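# Stack the 96-well plate from nest N1 onto N2

## Task

Pick up the 96-well plate sitting in plate nest N1 and set it on top of the plate already in nest N2. It must be fully seated, with its well A1 directly above the lower plate's well A1 (A1 is at each plate's cut-off corner). The lower plate must still lie flat in N2. The stack has to stay put with no help from the robot, so release the plate and move the gripper away at the end.

## Robot and tools

Robot and frame. Two arms, left_arm and right_arm. Both report in one scene frame with its origin on the table top midway between them: +x points out over the table, +z points up, and left_arm is on the +y side. The names do not tell you which side of an image an arm is on. Seen from the arms, N1 is the nest on the right. Use either arm; the idle one may be parked out of the way.

Gripper. Fingers point along the gripper's own +z and close along its y. end_effector_position is the point between the pads when they are shut. Fingertips extend about 33 mm past it when closed and 9 mm when fully open. Closing pushes the tips roughly 24 mm further from the arm, so keep that much clearance above a surface.

execute_actions. Argument actions is a list holding zero or one item; optional pictures (boolean) asks for camera images. An empty list sends nothing and returns the current state with pictures. An action item is {"rows": [...], "steps": n}: 1 to 15 rows, n from 8 to 15 (default 15). Each row is one 1/30 s control step, and the last row repeats to fill n. A wait item is {"steps": n} with n up to 300, counted from the previous result, so your reply time is part of it.

Row layout (also used by move's target). One list of 18 numbers covering both arms, each in [-1, 1]: left_arm dx, dy, dz, rx, ry, rz, then left_gripper position, force_limit, speed, then the same nine for right_arm/right_gripper. Always send all 18. dx..rz are offsets, not poses. They are expressed in that gripper's own axes and measured from its pose in the most recent result that showed it. Before any result in the scene shows it, and for the second or later call in one reply, they are measured from where the hand is when the action begins. Every row counts from that same base, not from the previous row. Scale: 1.0 means 0.6 m of travel or 180 degrees; rx, ry, rz form one rotation vector. All-zero offsets are not a hold: they pull the hand back to its base pose. To keep an arm still, send the offset back to its wanted pose in a reply's first call and zeros after that.

The last three numbers per arm are absolute finger commands. position: +1 fully open (140 mm), about -0.8 pads touching, -1 closes until blocked. force_limit: about 14 N at -1, 60 N at 0, 107 N at +1. speed: finger gap rate about 30 mm/s at -1, 140 at 0, 250 at +1. A 0 is a real command, so repeat the previous three values to leave a gripper unchanged.

Each step, the commanded pose is clipped to within 70 mm and 16 degrees of the measured pose. After an action ends, the hand moves on only to its last clipped pose. Far targets therefore need more calls; check the reported pose and send the remainder.

move. Argument target is one 18-number row, with offsets using the same base rule. Optional speed is in m/s, 0.002 to 0.5, default 0.25; turning is capped at twice that value in rad/s. It drives each hand in a straight line, lasting 0.5 to 10 s, and stops after 10 s even if short. It does not steer around objects or the other arm. Finger values are sent at the start. The result includes a move: line with the ending (done, off_target, moving, held, fault), any limits (paced = the sent pose was clipped; held = a check blocked some steps, after which the arm can lurch fast), and each hand's distance from its target.

wait: seconds from 0 to 10, sends nothing new. zoom_image: camera (cam_high, cam_left_wrist, cam_right_wrist) and region [x0, y0, x1, y1] in that image's pixels, at most 504 by 504. finished_scene: pass the current scene's number. It is final and reports whether the goal was met. Replying without any tool call ends everything.

Results. The state line gives each hand's end_effector_position (m), end_effector_quat_wxyz and velocities. Positions can be somewhat off, more at long reach. object_status: 0 moving, 1 blocked while opening, 2 blocked while closing (a grip), 3 reached the command or pads met. position_measured is in counts: 3 open, 230 closed, not linear. HELD marks steps not sent; pose unreachable names an arm whose command the clearance check altered. Hand target shows where each hand is headed when nothing is pending. Also reported: flange force (includes held weight, noisy), joint torques, MOTOR HOT warnings. Images: cam_high 672x504, wrist cams 616x616 fisheye, with the calibration given.

Timing. Each action's result is captured 8 steps before it ends; those steps run while you reply.

Gripping. Send -1 and confirm object_status is 2. For a firmer grip, raise force_limit and switch position between -1 and -0.98. The plate may occasionally be tugged.

Avoid. The arms are stiff: pushing a few millimetres past contact with something firm can cause a fault stop. That happens at 144 N external force or at a joint load limit (waist and shoulder 306, elbow 144, the three wrist joints 40.5 N m), and the arm then stops for 10 s. Approach contacts slowly and with small offsets, since a press lasts until you move the hand away. Keep the arms from hitting each other. Do not disturb the lower plate, drop or slam the plate, or push anything off the table. Holding loads heats motors, and overheating brakes the arm.

Each tool is called after "Call:" as a command line: name --argument value for each argument, lists and objects as JSON in quotes; but a table of rows of numbers goes row by row, as --pt "numbers of a row", without its own name.

## Session

Call:
execute_actions --actions '[]'

Scene clock: 0.00 s of 8400.00 s.
left_arm: end_effector_position=(+0.6947, +0.5151, +0.3215) position_measured=3 object_status=3 end_effector_quat_wxyz=(-0.000, +1.000, -0.017, -0.001) end_effector_velocity=(-0.000, -0.001, +0.001) end_effector_angular_velocity=(-0.000, -0.001, -0.002) | right_arm: end_effector_position=(+0.1490, +0.0374, +0.1684) position_measured=3 object_status=3 end_effector_quat_wxyz=(+0.631, +0.674, -0.290, +0.254) end_effector_velocity=(+0.000, +0.000, -0.001) end_effector_angular_velocity=(+0.000, +0.000, -0.000)
Joint positions: left_arm=[-0.053  0.163  1.606  0.     1.375  1.517] | right_arm=[ 1.569  1.037  1.047 -0.315  2.528  3.657]
Joint velocities: left_arm=[-0.001 -0.001  0.    -0.     0.     0.001] | right_arm=[-0.     0.001 -0.     0.001 -0.001  0.   ]
Joint torques (N m, as the joint torque sensors report them, + toward a larger angle): no reading
Flange force (N, the push that the arm receives, along the gripper's own x y z axes): no reading
Hand target (left_arm): +0.695, +0.515, +0.321; -0.000, +1.000, -0.017, -0.001
Hand target (right_arm): +0.149, +0.037, +0.168; +0.631, +0.674, -0.290, +0.254

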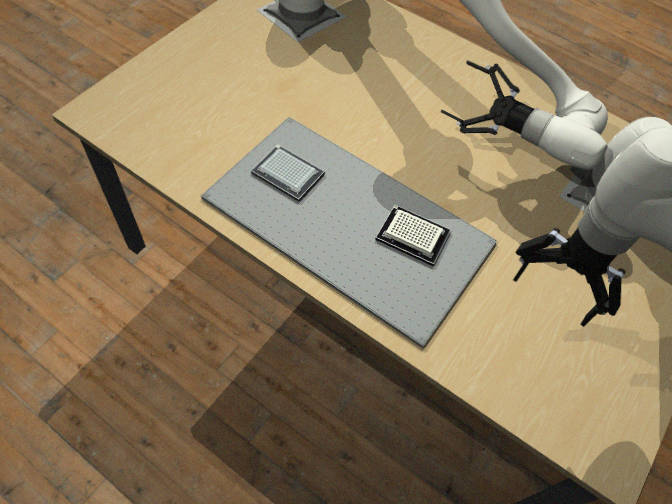

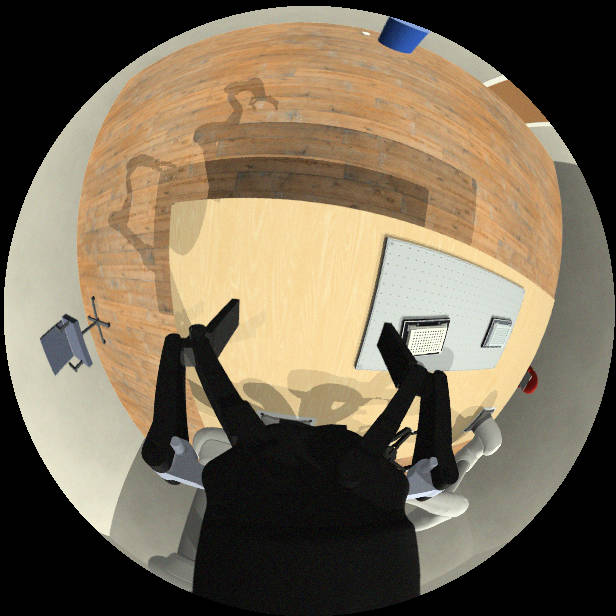

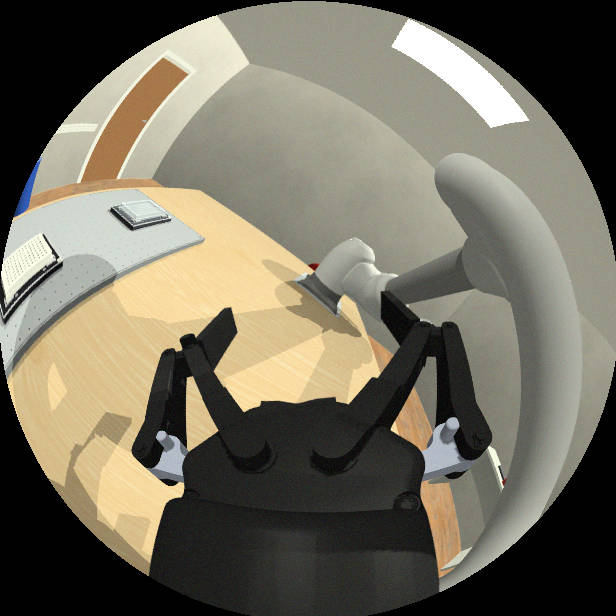

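Call:
zoom_image --camera "cam_high" --region '[240,130,340,210]'

Call:
zoom_image --camera "cam_high" --region '[365,195,465,275]'

Region (240, 130, 340, 210) of cam_high's 672x504 image, scaled by 5.040, with more detail than that image has; it fills the top 403 rows of this view, and the rest is white.

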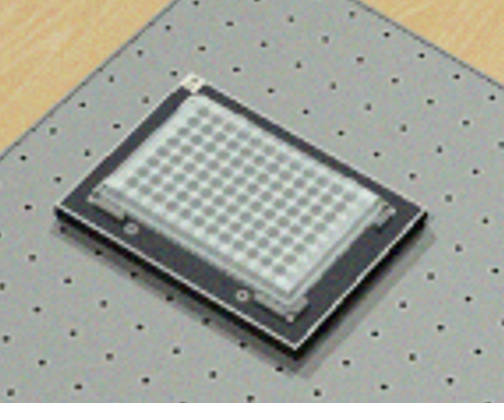

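Region (365, 195, 465, 275) of cam_high's 672x504 image, scaled by 5.040, with more detail than that image has; it fills the top 403 rows of this view, and the rest is white.

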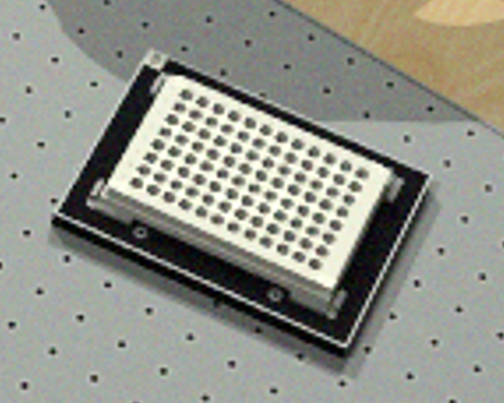

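Call:
move --target '[0,0,0,0,0,0,1,0,0,0.546,-0.52,0.467,0.19,-0.447,0.194,1,0,0]' --speed 0.35

Call:
zoom_image --camera "cam_right_wrist" --region '[190,220,430,420]'

Scene clock: 3.97 s of 8400.00 s.
left_arm: end_effector_position=(+0.6947, +0.5151, +0.3215) position_measured=3 object_status=3 end_effector_quat_wxyz=(-0.000, +1.000, -0.017, -0.001) end_effector_velocity=(-0.000, -0.001, -0.000) end_effector_angular_velocity=(-0.000, +0.001, -0.002) | right_arm: end_effector_position=(+0.5949, -0.2537, +0.1599) position_measured=3 object_status=3 end_effector_quat_wxyz=(+0.000, +0.707, -0.708, -0.001) end_effector_velocity=(+0.002, -0.001, +0.000) end_effector_angular_velocity=(+0.001, -0.004, -0.000)
Joint positions: left_arm=[-0.053  0.163  1.606  0.     1.375  1.517] | right_arm=[0.715 0.357 1.66  0.001 1.125 3.655]
Joint velocities: left_arm=[-0.002 -0.     0.    -0.     0.     0.   ] | right_arm=[-0.001  0.    -0.001 -0.001 -0.003 -0.001]
Joint torques (N m, as the joint torque sensors report them, + toward a larger angle): left_arm=[  1.59 -59.33 -39.37   3.78   0.15   0.01] | right_arm=[ -1.09 -74.03 -35.85   4.15  -0.46   0.11]
Flange force (N, the push that the arm receives, along the gripper's own x y z axes): left_arm=[5.5 2.8 -1.1] | right_arm=[-3.2 -3.5 -2.3]
Hand target (left_arm): +0.695, +0.515, +0.321; -0.000, +1.000, -0.017, -0.001
Hand target (right_arm): +0.595, -0.254, +0.160; +0.000, +0.707, -0.708, -0.001
Off the commanded pose (left_arm): 0.000 m, 0 deg.
Off the commanded pose (right_arm): 0.001 m, 0 deg.
Kept back: nothing.
move: done
camera_calibration (this result's frames):
cam_left_wrist: T_world_to_cam=[[0.13283, -0.990695, -0.0296512, 0.4301], [-0.910704, -0.133801, 0.390787, 0.594916], [-0.391118, -0.0249049, -0.920003, 0.770999], [0, 0, 0, 1]] pos_world=[0.786215, 0.524901, 0.489589]
cam_right_wrist: T_world_to_cam=[[-0.992323, 0.123652, -0.0021761, 0.619091], [0.114452, 0.924875, 0.362639, 0.111537], [0.0468535, 0.359606, -0.931927, 0.398553], [0, 0, 0, 1]] pos_world=[0.582899, -0.323032, 0.332322]

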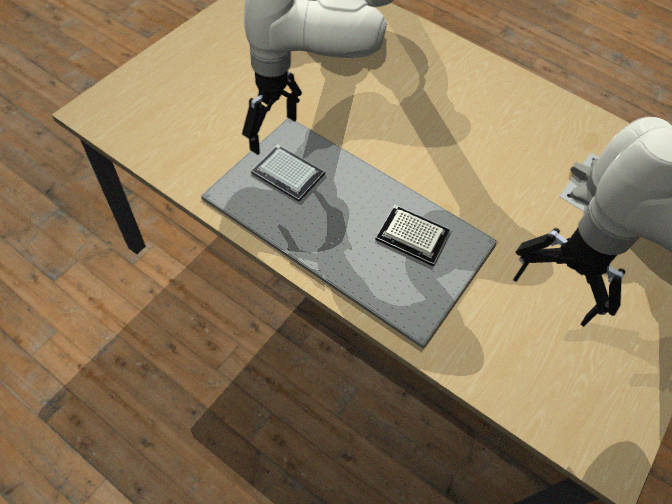

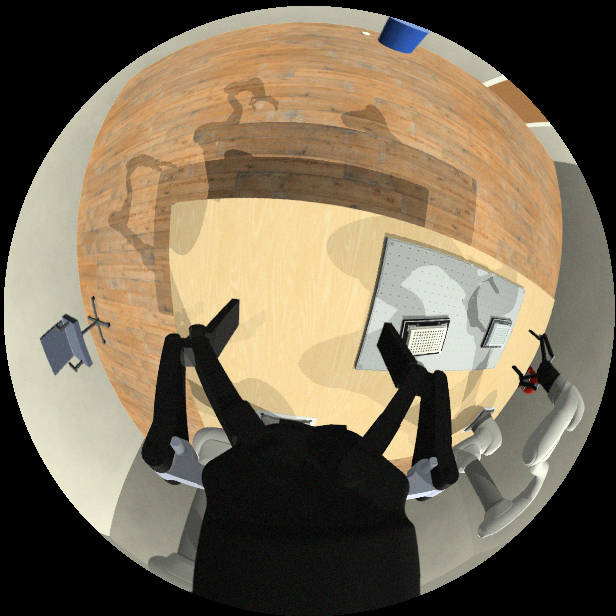

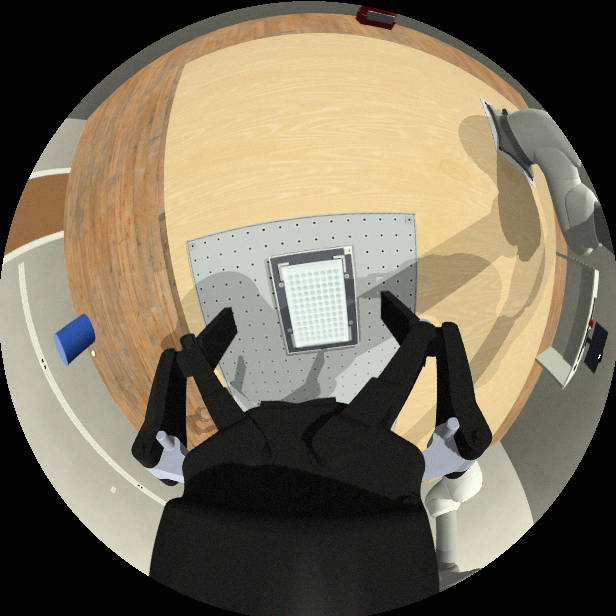

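Region (190, 220, 430, 420) of cam_right_wrist's 616x616 image, scaled by 2.100, with more detail than that image has.

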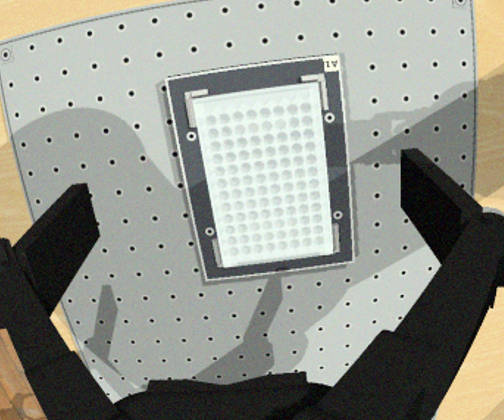

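Call:
move --target '[0,0,0,0,0,0,1,0,0,-0.061,0.01,0.11,0,0,0,0.7,0,0]'

Call:
zoom_image --camera "cam_right_wrist" --region '[210,190,410,390]'

Call:
zoom_image --camera "cam_left_wrist" --region '[390,305,470,370]'

Scene clock: 5.13 s of 8400.00 s.
left_arm: end_effector_position=(+0.6947, +0.5151, +0.3215) position_measured=3 object_status=3 end_effector_quat_wxyz=(-0.000, +1.000, -0.017, -0.001) end_effector_velocity=(+0.000, +0.001, +0.001) end_effector_angular_velocity=(-0.000, -0.002, -0.000) | right_arm: end_effector_position=(+0.5888, -0.2170, +0.0939) position_measured=41 object_status=3 end_effector_quat_wxyz=(+0.000, +0.707, -0.708, -0.001) end_effector_velocity=(+0.000, +0.001, +0.000) end_effector_angular_velocity=(+0.001, -0.000, +0.001)
Joint positions: left_arm=[-0.053  0.163  1.606  0.     1.375  1.517] | right_arm=[0.762 0.429 1.687 0.001 1.026 3.703]
Joint velocities: left_arm=[ 0.001 -0.001 -0.001  0.     0.     0.001] | right_arm=[ 0.001  0.    -0.001  0.     0.    -0.   ]
Joint torques (N m, as the joint torque sensors report them, + toward a larger angle): left_arm=[  2.43 -60.62 -39.7    3.9    0.28  -0.01] | right_arm=[ -2.07 -76.9  -33.01   4.22  -0.26  -0.24]
Flange force (N, the push that the arm receives, along the gripper's own x y z axes): left_arm=[6.3 3.6 -0.7] | right_arm=[-4.5 -1.1 -4.0]
Hand target (left_arm): +0.695, +0.515, +0.321; -0.000, +1.000, -0.017, -0.001
Hand target (right_arm): +0.589, -0.217, +0.094; +0.000, +0.707, -0.708, -0.001
Off the commanded pose (left_arm): 0.000 m, 0 deg.
Off the commanded pose (right_arm): 0.000 m, 0 deg.
Kept back: nothing.
move: done
camera_calibration (this result's frames):
cam_left_wrist: T_world_to_cam=[[0.13283, -0.990695, -0.0296513, 0.430101], [-0.910704, -0.133801, 0.390787, 0.594916], [-0.391119, -0.0249047, -0.920003, 0.770999], [0, 0, 0, 1]] pos_world=[0.786215, 0.524901, 0.489589]
cam_right_wrist: T_world_to_cam=[[-0.99231, 0.123759, -0.00203784, 0.608374], [0.114601, 0.924852, 0.362652, 0.10219], [0.0467661, 0.359629, -0.931923, 0.324142], [0, 0, 0, 1]] pos_world=[0.576826, -0.286374, 0.266256]

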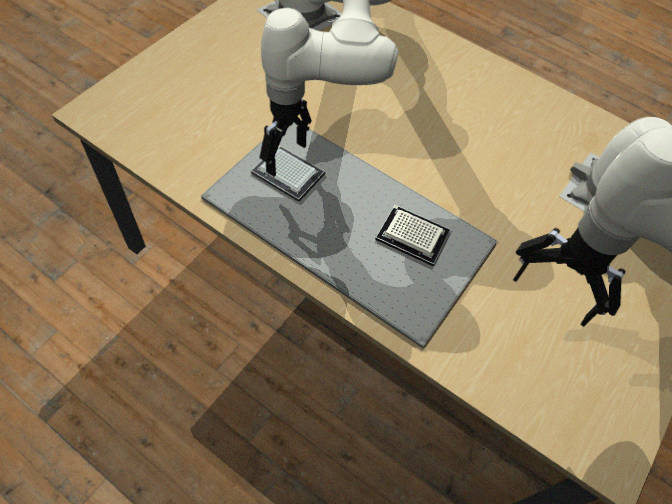

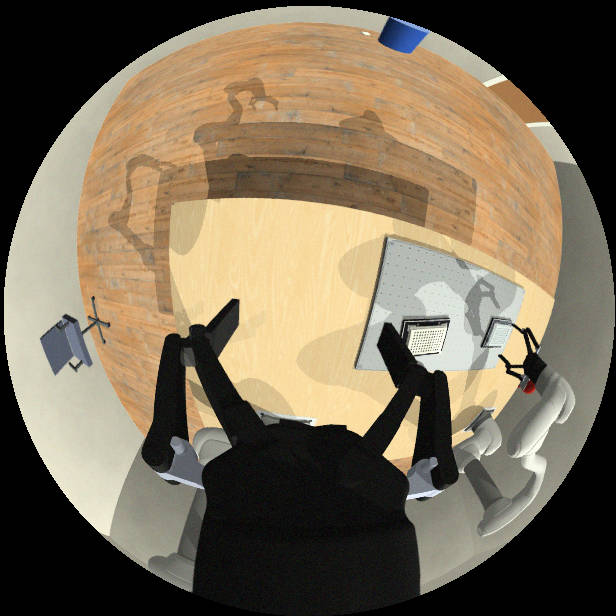

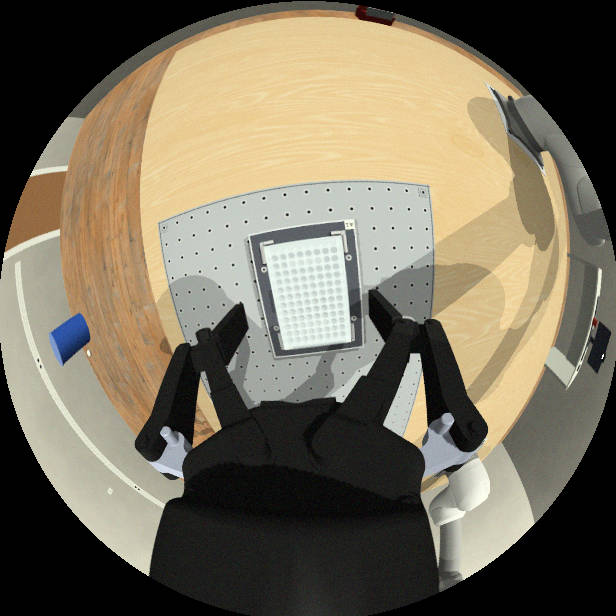

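Region (210, 190, 410, 390) of cam_right_wrist's 616x616 image, scaled by 2.520, with more detail than that image has.

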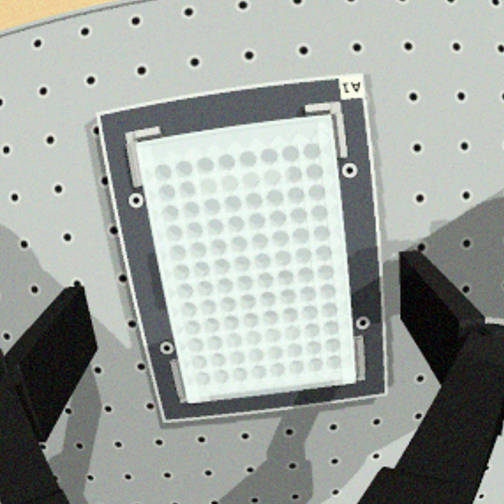

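Region (390, 305, 470, 370) of cam_left_wrist's 616x616 image, scaled by 6.300, with more detail than that image has; it fills the top 410 rows of this view, and the rest is white.

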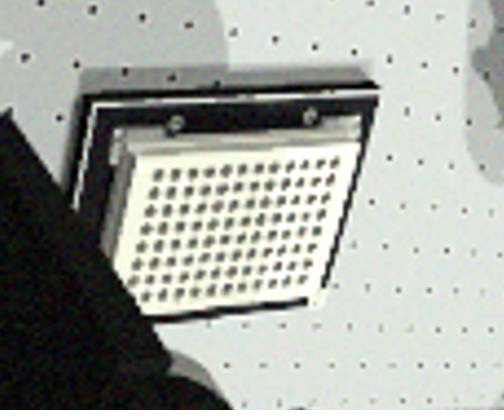

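Call:
move --target '[0,0,0,0,0,0,1,0,0,-0.011,0.004,0.06,0,0,-0.004,0.5,0,0]' --speed 0.1

Call:
zoom_image --camera "cam_right_wrist" --region '[220,205,400,385]'

Call:
zoom_image --camera "cam_high" --region '[240,130,340,210]'

Scene clock: 6.27 s of 8400.00 s.
left_arm: end_effector_position=(+0.6947, +0.5151, +0.3215) position_measured=3 object_status=3 end_effector_quat_wxyz=(-0.000, +1.000, -0.017, -0.001) end_effector_velocity=(+0.001, +0.000, +0.001) end_effector_angular_velocity=(-0.000, -0.001, +0.000) | right_arm: end_effector_position=(+0.5864, -0.2104, +0.0578) position_measured=66 object_status=3 end_effector_quat_wxyz=(+0.000, +0.711, -0.703, -0.001) end_effector_velocity=(+0.001, +0.000, +0.000) end_effector_angular_velocity=(+0.001, -0.002, -0.000)
Joint positions: left_arm=[-0.053  0.163  1.606  0.     1.375  1.517] | right_arm=[0.772 0.463 1.71  0.001 0.969 3.7  ]
Joint velocities: left_arm=[ 0.001  0.    -0.001 -0.    -0.     0.   ] | right_arm=[-0.    -0.     0.    -0.    -0.002  0.   ]
Joint torques (N m, as the joint torque sensors report them, + toward a larger angle): left_arm=[  2.91 -60.47 -39.39   3.78   0.32  -0.02] | right_arm=[ -2.34 -79.53 -31.61   4.44  -0.42   0.24]
Flange force (N, the push that the arm receives, along the gripper's own x y z axes): left_arm=[6.8 4.2 -0.7] | right_arm=[-5.1 -2.5 -3.3]
Hand target (left_arm): +0.695, +0.515, +0.321; -0.000, +1.000, -0.017, -0.001
Hand target (right_arm): +0.586, -0.210, +0.058; +0.000, +0.711, -0.703, -0.001
Off the commanded pose (left_arm): 0.000 m, 0 deg.
Off the commanded pose (right_arm): 0.000 m, 0 deg.
Kept back: nothing.
move: done
camera_calibration (this result's frames):
cam_left_wrist: T_world_to_cam=[[0.13283, -0.990695, -0.0296512, 0.430101], [-0.910704, -0.133801, 0.390787, 0.594916], [-0.391118, -0.0249048, -0.920003, 0.770999], [0, 0, 0, 1]] pos_world=[0.786215, 0.524901, 0.489589]
cam_right_wrist: T_world_to_cam=[[-0.99379, 0.111252, -0.00201773, 0.603291], [0.102955, 0.926246, 0.362586, 0.116563], [0.0422075, 0.360126, -0.931948, 0.291051], [0, 0, 0, 1]] pos_world=[0.575259, -0.279899, 0.230197]

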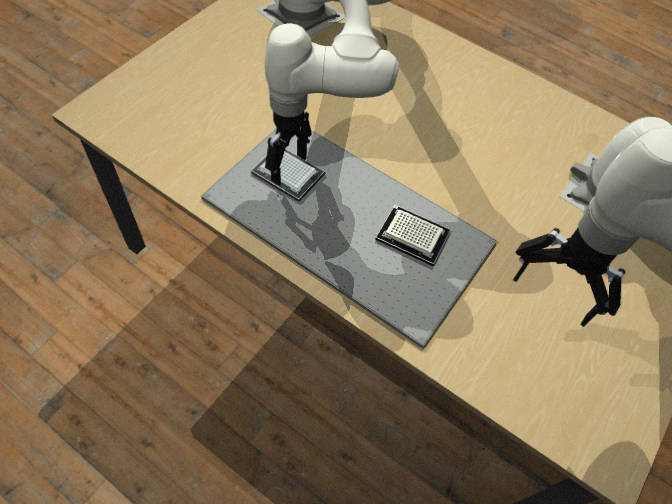

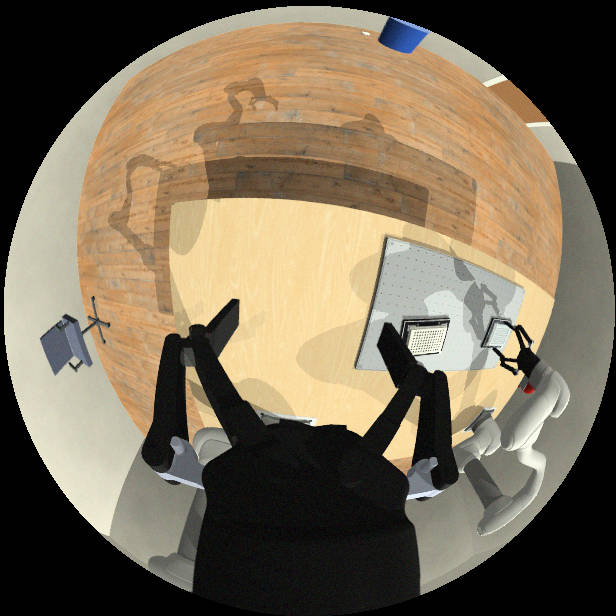

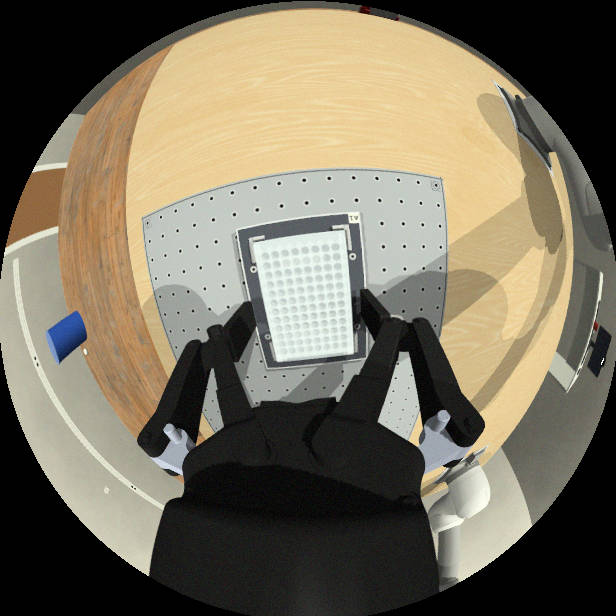

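Region (220, 205, 400, 385) of cam_right_wrist's 616x616 image, scaled by 2.800, with more detail than that image has.

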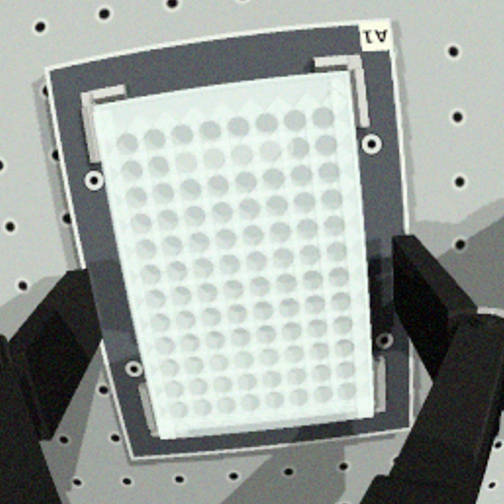

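Region (240, 130, 340, 210) of cam_high's 672x504 image, scaled by 5.040, with more detail than that image has; it fills the top 403 rows of this view, and the rest is white.

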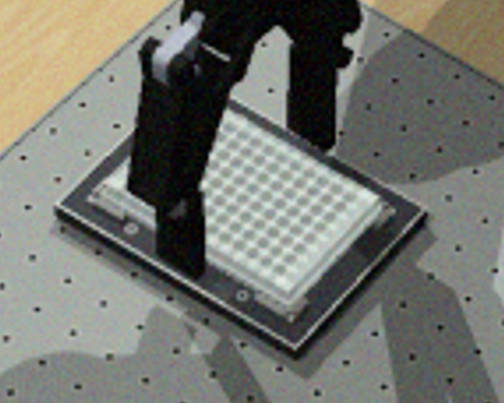

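Call:
zoom_image --camera "cam_right_wrist" --region '[315,210,365,260]'

Call:
zoom_image --camera "cam_right_wrist" --region '[260,325,310,375]'

Call:
move --target '[0,0,0,0,0,0,1,0,0,0,0,0.012,0,0,0,0.4,0,0]' --speed 0.03

Call:
move --target '[0,0,0,0,0,0,1,0,0,0,0,0,0,0,0,-1,-0.3,-0.8]'

Call:
zoom_image --camera "cam_right_wrist" --region '[220,205,400,385]'

Call:
zoom_image --camera "cam_high" --region '[250,140,330,204]'

Region (315, 210, 365, 260) of cam_right_wrist's 616x616 image, scaled by 10.080, with more detail than that image has.

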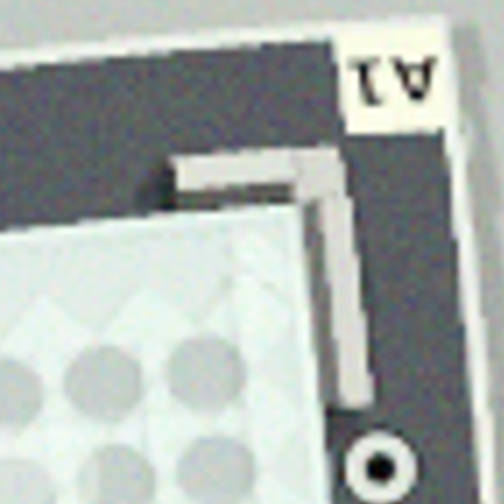

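Region (260, 325, 310, 375) of cam_right_wrist's 616x616 image, scaled by 10.080, with more detail than that image has.

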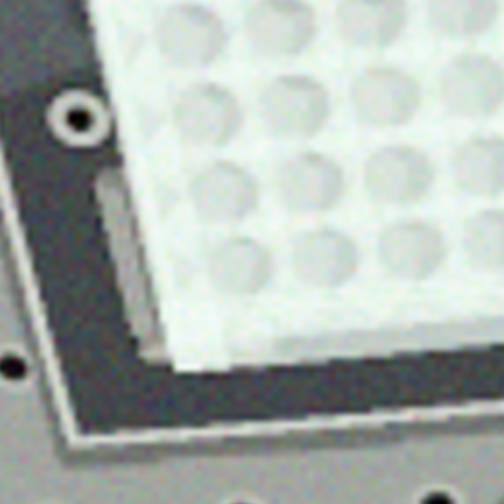

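Scene clock: 7.40 s of 8400.00 s.
left_arm: end_effector_position=(+0.6947, +0.5151, +0.3215) position_measured=3 object_status=3 end_effector_quat_wxyz=(-0.000, +1.000, -0.017, -0.001) end_effector_velocity=(-0.000, +0.000, +0.000) end_effector_angular_velocity=(+0.000, -0.000, -0.001) | right_arm: end_effector_position=(+0.5864, -0.2104, +0.0506) position_measured=78 object_status=3 end_effector_quat_wxyz=(+0.000, +0.711, -0.703, -0.001) end_effector_velocity=(-0.001, +0.000, +0.000) end_effector_angular_velocity=(-0.001, +0.002, -0.001)
Joint positions: left_arm=[-0.053  0.163  1.606  0.     1.375  1.517] | right_arm=[0.772 0.47  1.715 0.001 0.957 3.7  ]
Joint velocities: left_arm=[ 0.    -0.001  0.     0.     0.     0.001] | right_arm=[ 0.001 -0.    -0.     0.     0.002  0.001]
Joint torques (N m, as the joint torque sensors report them, + toward a larger angle): left_arm=[  2.98 -60.31 -39.64   3.83   0.3   -0.03] | right_arm=[ -0.91 -79.15 -31.63   3.87  -0.44   0.26]
Flange force (N, the push that the arm receives, along the gripper's own x y z axes): left_arm=[5.9 4.3 -0.7] | right_arm=[-2.7 -1.8 -4.3]
Hand target (left_arm): +0.695, +0.515, +0.321; -0.000, +1.000, -0.017, -0.001
Hand target (right_arm): +0.586, -0.210, +0.051; +0.000, +0.711, -0.703, -0.001
Off the commanded pose (left_arm): 0.000 m, 0 deg.
Off the commanded pose (right_arm): 0.000 m, 0 deg.
Kept back: nothing.
move: done
camera_calibration (this result's frames):
cam_left_wrist: T_world_to_cam=[[0.13283, -0.990695, -0.0296513, 0.430101], [-0.910704, -0.133801, 0.390787, 0.594916], [-0.391118, -0.0249047, -0.920003, 0.770999], [0, 0, 0, 1]] pos_world=[0.786215, 0.524901, 0.489589]
cam_right_wrist: T_world_to_cam=[[-0.993791, 0.111247, -0.0020204, 0.603269], [0.102949, 0.92625, 0.362576, 0.11918], [0.0422069, 0.360117, -0.931952, 0.284332], [0, 0, 0, 1]] pos_world=[0.575253, -0.279896, 0.222991]

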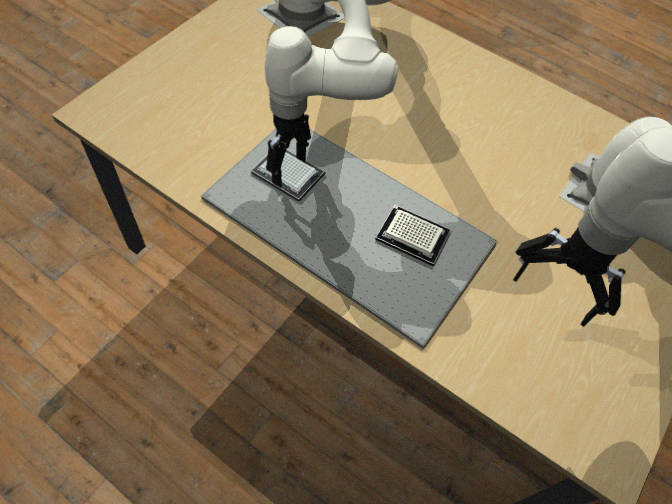

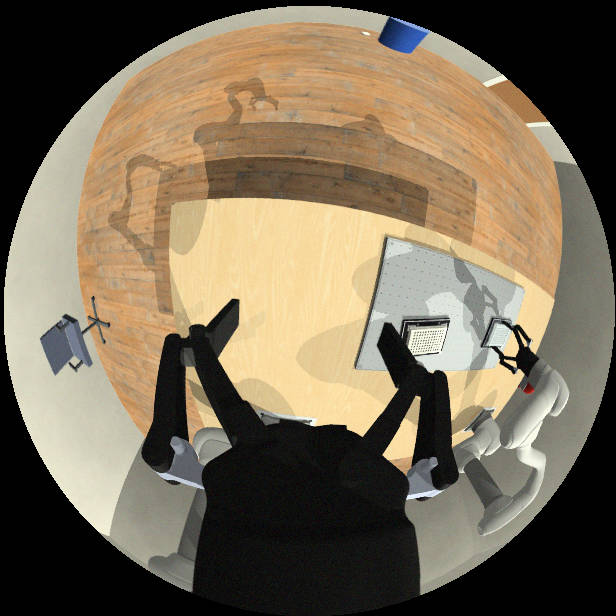

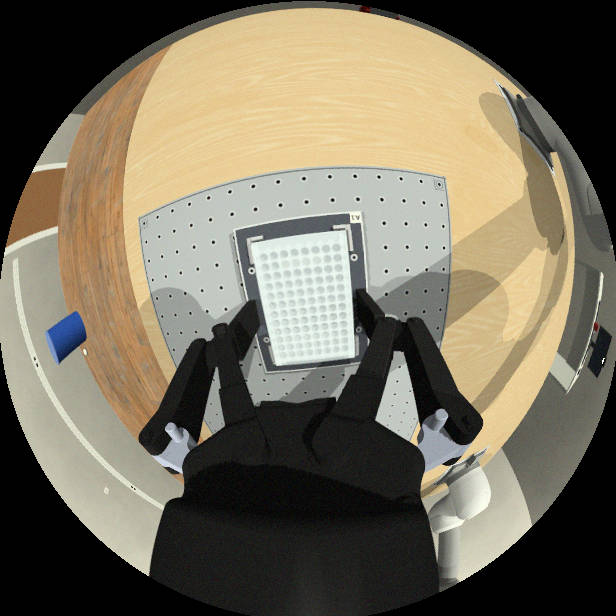

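Scene clock: 7.93 s of 8400.00 s.
left_arm: end_effector_position=(+0.6947, +0.5151, +0.3215) position_measured=3 object_status=3 end_effector_quat_wxyz=(-0.000, +1.000, -0.017, -0.001) end_effector_velocity=(+0.000, -0.000, -0.000) end_effector_angular_velocity=(-0.000, +0.000, -0.001) | right_arm: end_effector_position=(+0.5864, -0.2103, +0.0508) position_measured=103 object_status=2 end_effector_quat_wxyz=(+0.000, +0.711, -0.703, -0.001) end_effector_velocity=(+0.001, +0.001, +0.001) end_effector_angular_velocity=(+0.002, -0.003, +0.001)
Joint positions: left_arm=[-0.053  0.163  1.606  0.     1.375  1.517] | right_arm=[0.772 0.47  1.715 0.001 0.957 3.7  ]
Joint velocities: left_arm=[-0.     0.    -0.    -0.     0.     0.001] | right_arm=[ 0.001 -0.    -0.001  0.001 -0.003 -0.001]
Joint torques (N m, as the joint torque sensors report them, + toward a larger angle): left_arm=[  3.91 -60.92 -40.38   3.89   0.15  -0.11] | right_arm=[ -9.92 -34.74 -20.5    1.51  -8.34  -0.03]
Flange force (N, the push that the arm receives, along the gripper's own x y z axes): left_arm=[5.8 5.7 0.7] | right_arm=[3.2 28.2 -66.1]
Hand target (left_arm): +0.695, +0.515, +0.321; -0.000, +1.000, -0.017, -0.001
Hand target (right_arm): +0.586, -0.210, +0.051; +0.000, +0.711, -0.703, -0.001
Off the commanded pose (left_arm): 0.000 m, 0 deg.
Off the commanded pose (right_arm): 0.000 m, 0 deg.
Kept back: nothing.
move: done
camera_calibration (this result's frames):
cam_left_wrist: T_world_to_cam=[[0.13283, -0.990695, -0.0296514, 0.430101], [-0.910704, -0.133801, 0.390787, 0.594916], [-0.391118, -0.0249046, -0.920003, 0.770999], [0, 0, 0, 1]] pos_world=[0.786215, 0.524901, 0.489589]
cam_right_wrist: T_world_to_cam=[[-0.993804, 0.111127, -0.00218402, 0.603231], [0.102772, 0.926215, 0.362717, 0.119097], [0.0423304, 0.360245, -0.931897, 0.284462], [0, 0, 0, 1]] pos_world=[0.575213, -0.279821, 0.223208]

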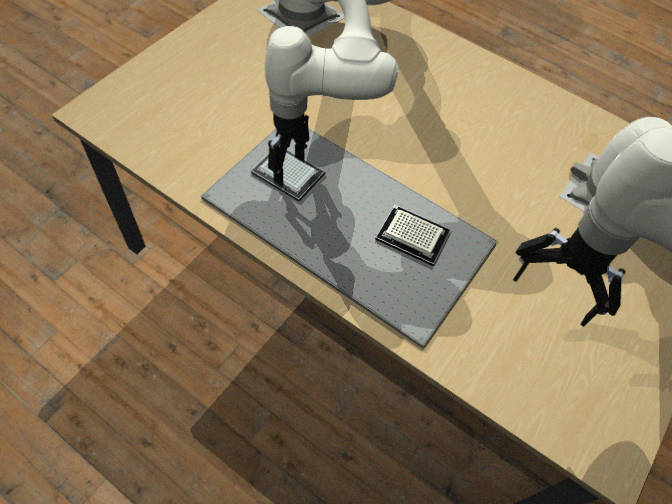

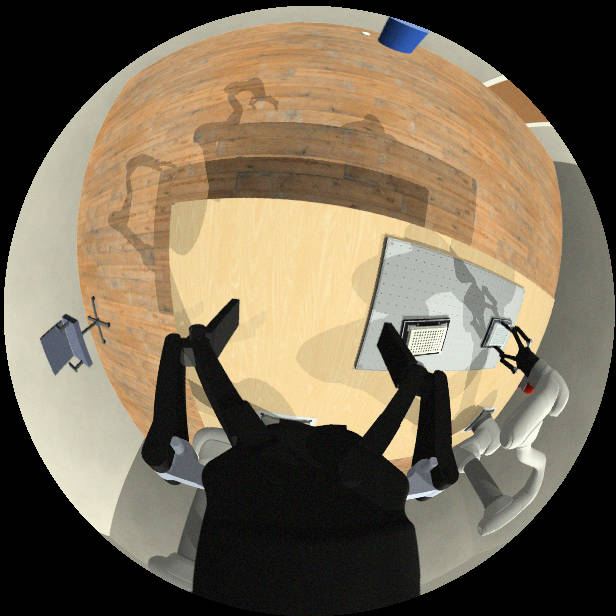

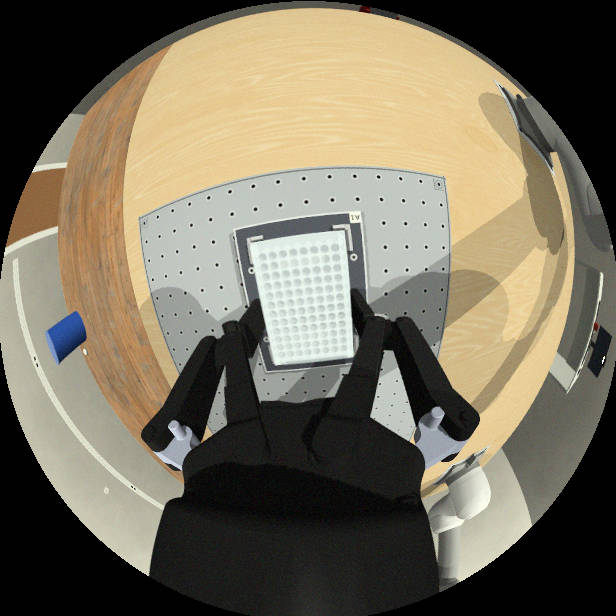

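Region (220, 205, 400, 385) of cam_right_wrist's 616x616 image, scaled by 2.800, with more detail than that image has.

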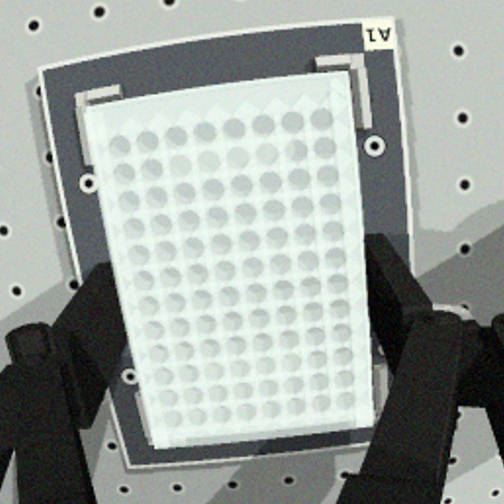

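Region (250, 140, 330, 204) of cam_high's 672x504 image, scaled by 6.300, with more detail than that image has; it fills the top 403 rows of this view, and the rest is white.

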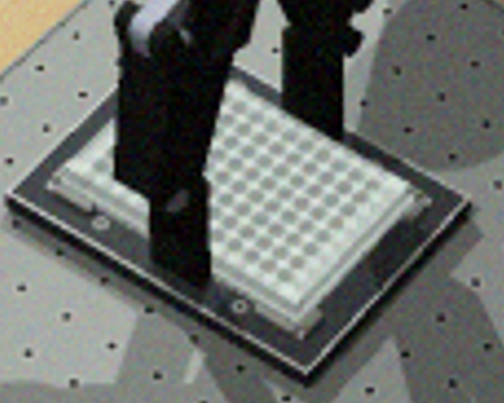

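Call:
move --target '[0,0,0,0,0,0,1,0,0,0,0.0013,-0.003,0,0,0,0.32,-0.3,0]' --speed 0.02

Call:
execute_actions --actions '[{"rows":[[0,0,0,0,0,0,1,0,0,0,0,0,0,0,0,-1,-0.1,-0.8]]}]'

Call:
execute_actions --actions '[{"steps":12}]'

Scene clock: 8.93 s of 8400.00 s.
left_arm: end_effector_position=(+0.6947, +0.5151, +0.3215) position_measured=3 object_status=3 end_effector_quat_wxyz=(-0.000, +1.000, -0.017, -0.001) end_effector_velocity=(-0.001, -0.001, -0.001) end_effector_angular_velocity=(-0.000, +0.002, -0.001) | right_arm: end_effector_position=(+0.5856, -0.2103, +0.0526) position_measured=89 object_status=3 end_effector_quat_wxyz=(+0.000, +0.711, -0.703, -0.001) end_effector_velocity=(-0.000, +0.000, +0.000) end_effector_angular_velocity=(-0.000, +0.001, +0.000)
Joint positions: left_arm=[-0.053  0.163  1.606  0.     1.375  1.517] | right_arm=[0.772 0.467 1.715 0.002 0.96  3.7  ]
Joint velocities: left_arm=[-0.001  0.001  0.002 -0.    -0.    -0.   ] | right_arm=[ 0.001  0.    -0.    -0.     0.001  0.   ]
Joint torques (N m, as the joint torque sensors report them, + toward a larger angle): left_arm=[  0.62 -60.51 -39.9    3.71   0.35  -0.17] | right_arm=[  0.05 -80.39 -32.33   3.99  -0.37  -0.22]
Flange force (N, the push that the arm receives, along the gripper's own x y z axes): left_arm=[6.7 1.1 0.4] | right_arm=[-2.5 -2.9 -2.0]
Hand target (left_arm): +0.695, +0.515, +0.321; -0.000, +1.000, -0.017, -0.001
Hand target (right_arm): +0.586, -0.210, +0.053; +0.000, +0.711, -0.703, -0.001
Off the commanded pose (left_arm): 0.000 m, 0 deg.
Off the commanded pose (right_arm): 0.000 m, 0 deg.
Kept back: nothing.
move: done
camera_calibration (this result's frames):
cam_right_wrist: T_world_to_cam=[[-0.993793, 0.111229, -0.00205482, 0.602446], [0.102912, 0.92618, 0.362766, 0.118444], [0.0422534, 0.360303, -0.931878, 0.286185], [0, 0, 0, 1]] pos_world=[0.574425, -0.279824, 0.22496]

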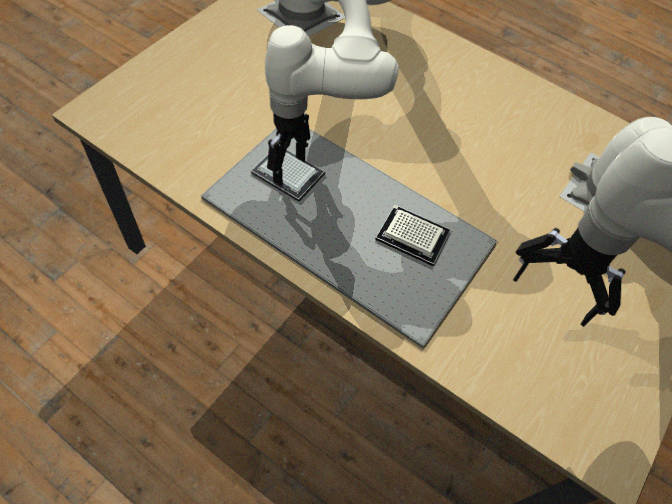

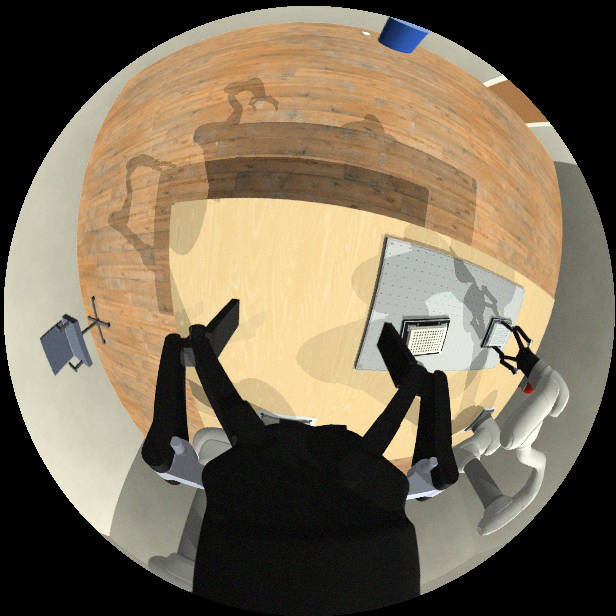

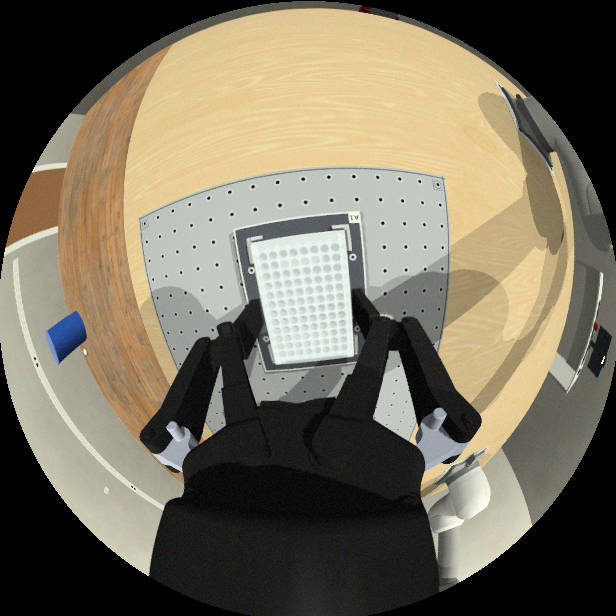

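Scene clock: 9.17 s of 8400.00 s.
left_arm: end_effector_position=(+0.6947, +0.5151, +0.3215) position_measured=3 object_status=3 end_effector_quat_wxyz=(-0.000, +1.000, -0.017, -0.001) end_effector_velocity=(+0.000, +0.000, -0.001) end_effector_angular_velocity=(+0.000, +0.001, +0.000) | right_arm: end_effector_position=(+0.5855, -0.2103, +0.0528) position_measured=104 object_status=0 end_effector_quat_wxyz=(+0.000, +0.711, -0.703, -0.001) end_effector_velocity=(+0.001, -0.000, +0.001) end_effector_angular_velocity=(-0.000, -0.001, -0.001)
Joint positions: left_arm=[-0.053  0.163  1.606  0.     1.375  1.517] | right_arm=[0.772 0.467 1.715 0.002 0.96  3.7  ]
Joint velocities: left_arm=[ 0.     0.001  0.     0.    -0.     0.   ] | right_arm=[-0.    -0.    -0.001 -0.001  0.001  0.   ]
Joint torques (N m, as the joint torque sensors report them, + toward a larger angle): left_arm=[  2.87 -60.38 -40.35   3.78  -0.03  -0.01] | right_arm=[ -2.1  -63.2  -30.57   2.42  -5.4    0.35]
Flange force (N, the push that the arm receives, along the gripper's own x y z axes): left_arm=[5.7 4.3 0.6] | right_arm=[4.1 10.0 -26.1]
Steps of this call (steps 1 to 7: the first 7 steps of this action). Readings (end_effector_position | what the end effector reports):
1: left_arm (+0.6947, +0.5151, +0.3215) | right_arm (+0.5856, -0.2103, +0.0526) | left_arm position_measured=3 object_status=3 | right_arm position_measured=89 object_status=0
2: left_arm (+0.6947, +0.5151, +0.3215) | right_arm (+0.5856, -0.2103, +0.0526) | left_arm position_measured=3 object_status=3 | right_arm position_measured=90 object_status=0
4: left_arm (+0.6947, +0.5151, +0.3215) | right_arm (+0.5855, -0.2103, +0.0526) | left_arm position_measured=3 object_status=3 | right_arm position_measured=96 object_status=0
7: the state above

Scene clock: 9.57 s of 8400.00 s.
left_arm: end_effector_position=(+0.6947, +0.5151, +0.3215) position_measured=3 object_status=3 end_effector_quat_wxyz=(-0.000, +1.000, -0.017, -0.001) end_effector_velocity=(+0.001, +0.000, +0.002) end_effector_angular_velocity=(+0.000, -0.003, -0.001) | right_arm: end_effector_position=(+0.5856, -0.2102, +0.0528) position_measured=106 object_status=2 end_effector_quat_wxyz=(-0.000, +0.711, -0.703, -0.001) end_effector_velocity=(-0.001, +0.000, -0.000) end_effector_angular_velocity=(-0.001, +0.001, +0.002)
Joint positions: left_arm=[-0.053  0.163  1.606  0.     1.375  1.517] | right_arm=[0.772 0.467 1.715 0.002 0.96  3.7  ]
Joint velocities: left_arm=[ 0.    -0.001 -0.002  0.     0.     0.001] | right_arm=[ 0.001 -0.     0.001 -0.001  0.001 -0.   ]
Joint torques (N m, as the joint torque sensors report them, + toward a larger angle): left_arm=[  3.6  -61.03 -40.16   3.97   0.02  -0.01] | right_arm=[ -4.44 -58.48 -28.94   2.28  -6.78  -0.37]
Flange force (N, the push that the arm receives, along the gripper's own x y z axes): left_arm=[5.9 5.5 -0.4] | right_arm=[1.5 14.6 -35.2]
Hand target (left_arm): +0.695, +0.515, +0.321; -0.000, +1.000, -0.017, -0.001
Hand target (right_arm): +0.586, -0.210, +0.053; +0.000, +0.711, -0.703, -0.001
Off the commanded pose (left_arm): 0.000 m, 0 deg.
Off the commanded pose (right_arm): 0.000 m, 0 deg.
Kept back: nothing.
Steps of this call (steps 1 to 8: the last 8 steps of your previous action; steps 9 to 12: nothing new was sent). Readings (end_effector_position | what the end effector reports):
1: left_arm (+0.6947, +0.5151, +0.3215) | right_arm (+0.5855, -0.2103, +0.0528) | left_arm position_measured=3 object_status=3 | right_arm position_measured=104 object_status=0
2: left_arm (+0.6947, +0.5151, +0.3215) | right_arm (+0.5855, -0.2103, +0.0528) | left_arm position_measured=3 object_status=3 | right_arm position_measured=104 object_status=0
4: left_arm (+0.6947, +0.5151, +0.3215) | right_arm (+0.5856, -0.2102, +0.0528) | left_arm position_measured=3 object_status=3 | right_arm position_measured=106 object_status=0
8: left_arm (+0.6947, +0.5151, +0.3215) | right_arm (+0.5856, -0.2102, +0.0528) | left_arm position_measured=3 object_status=3 | right_arm position_measured=106 object_status=0
12: the state above


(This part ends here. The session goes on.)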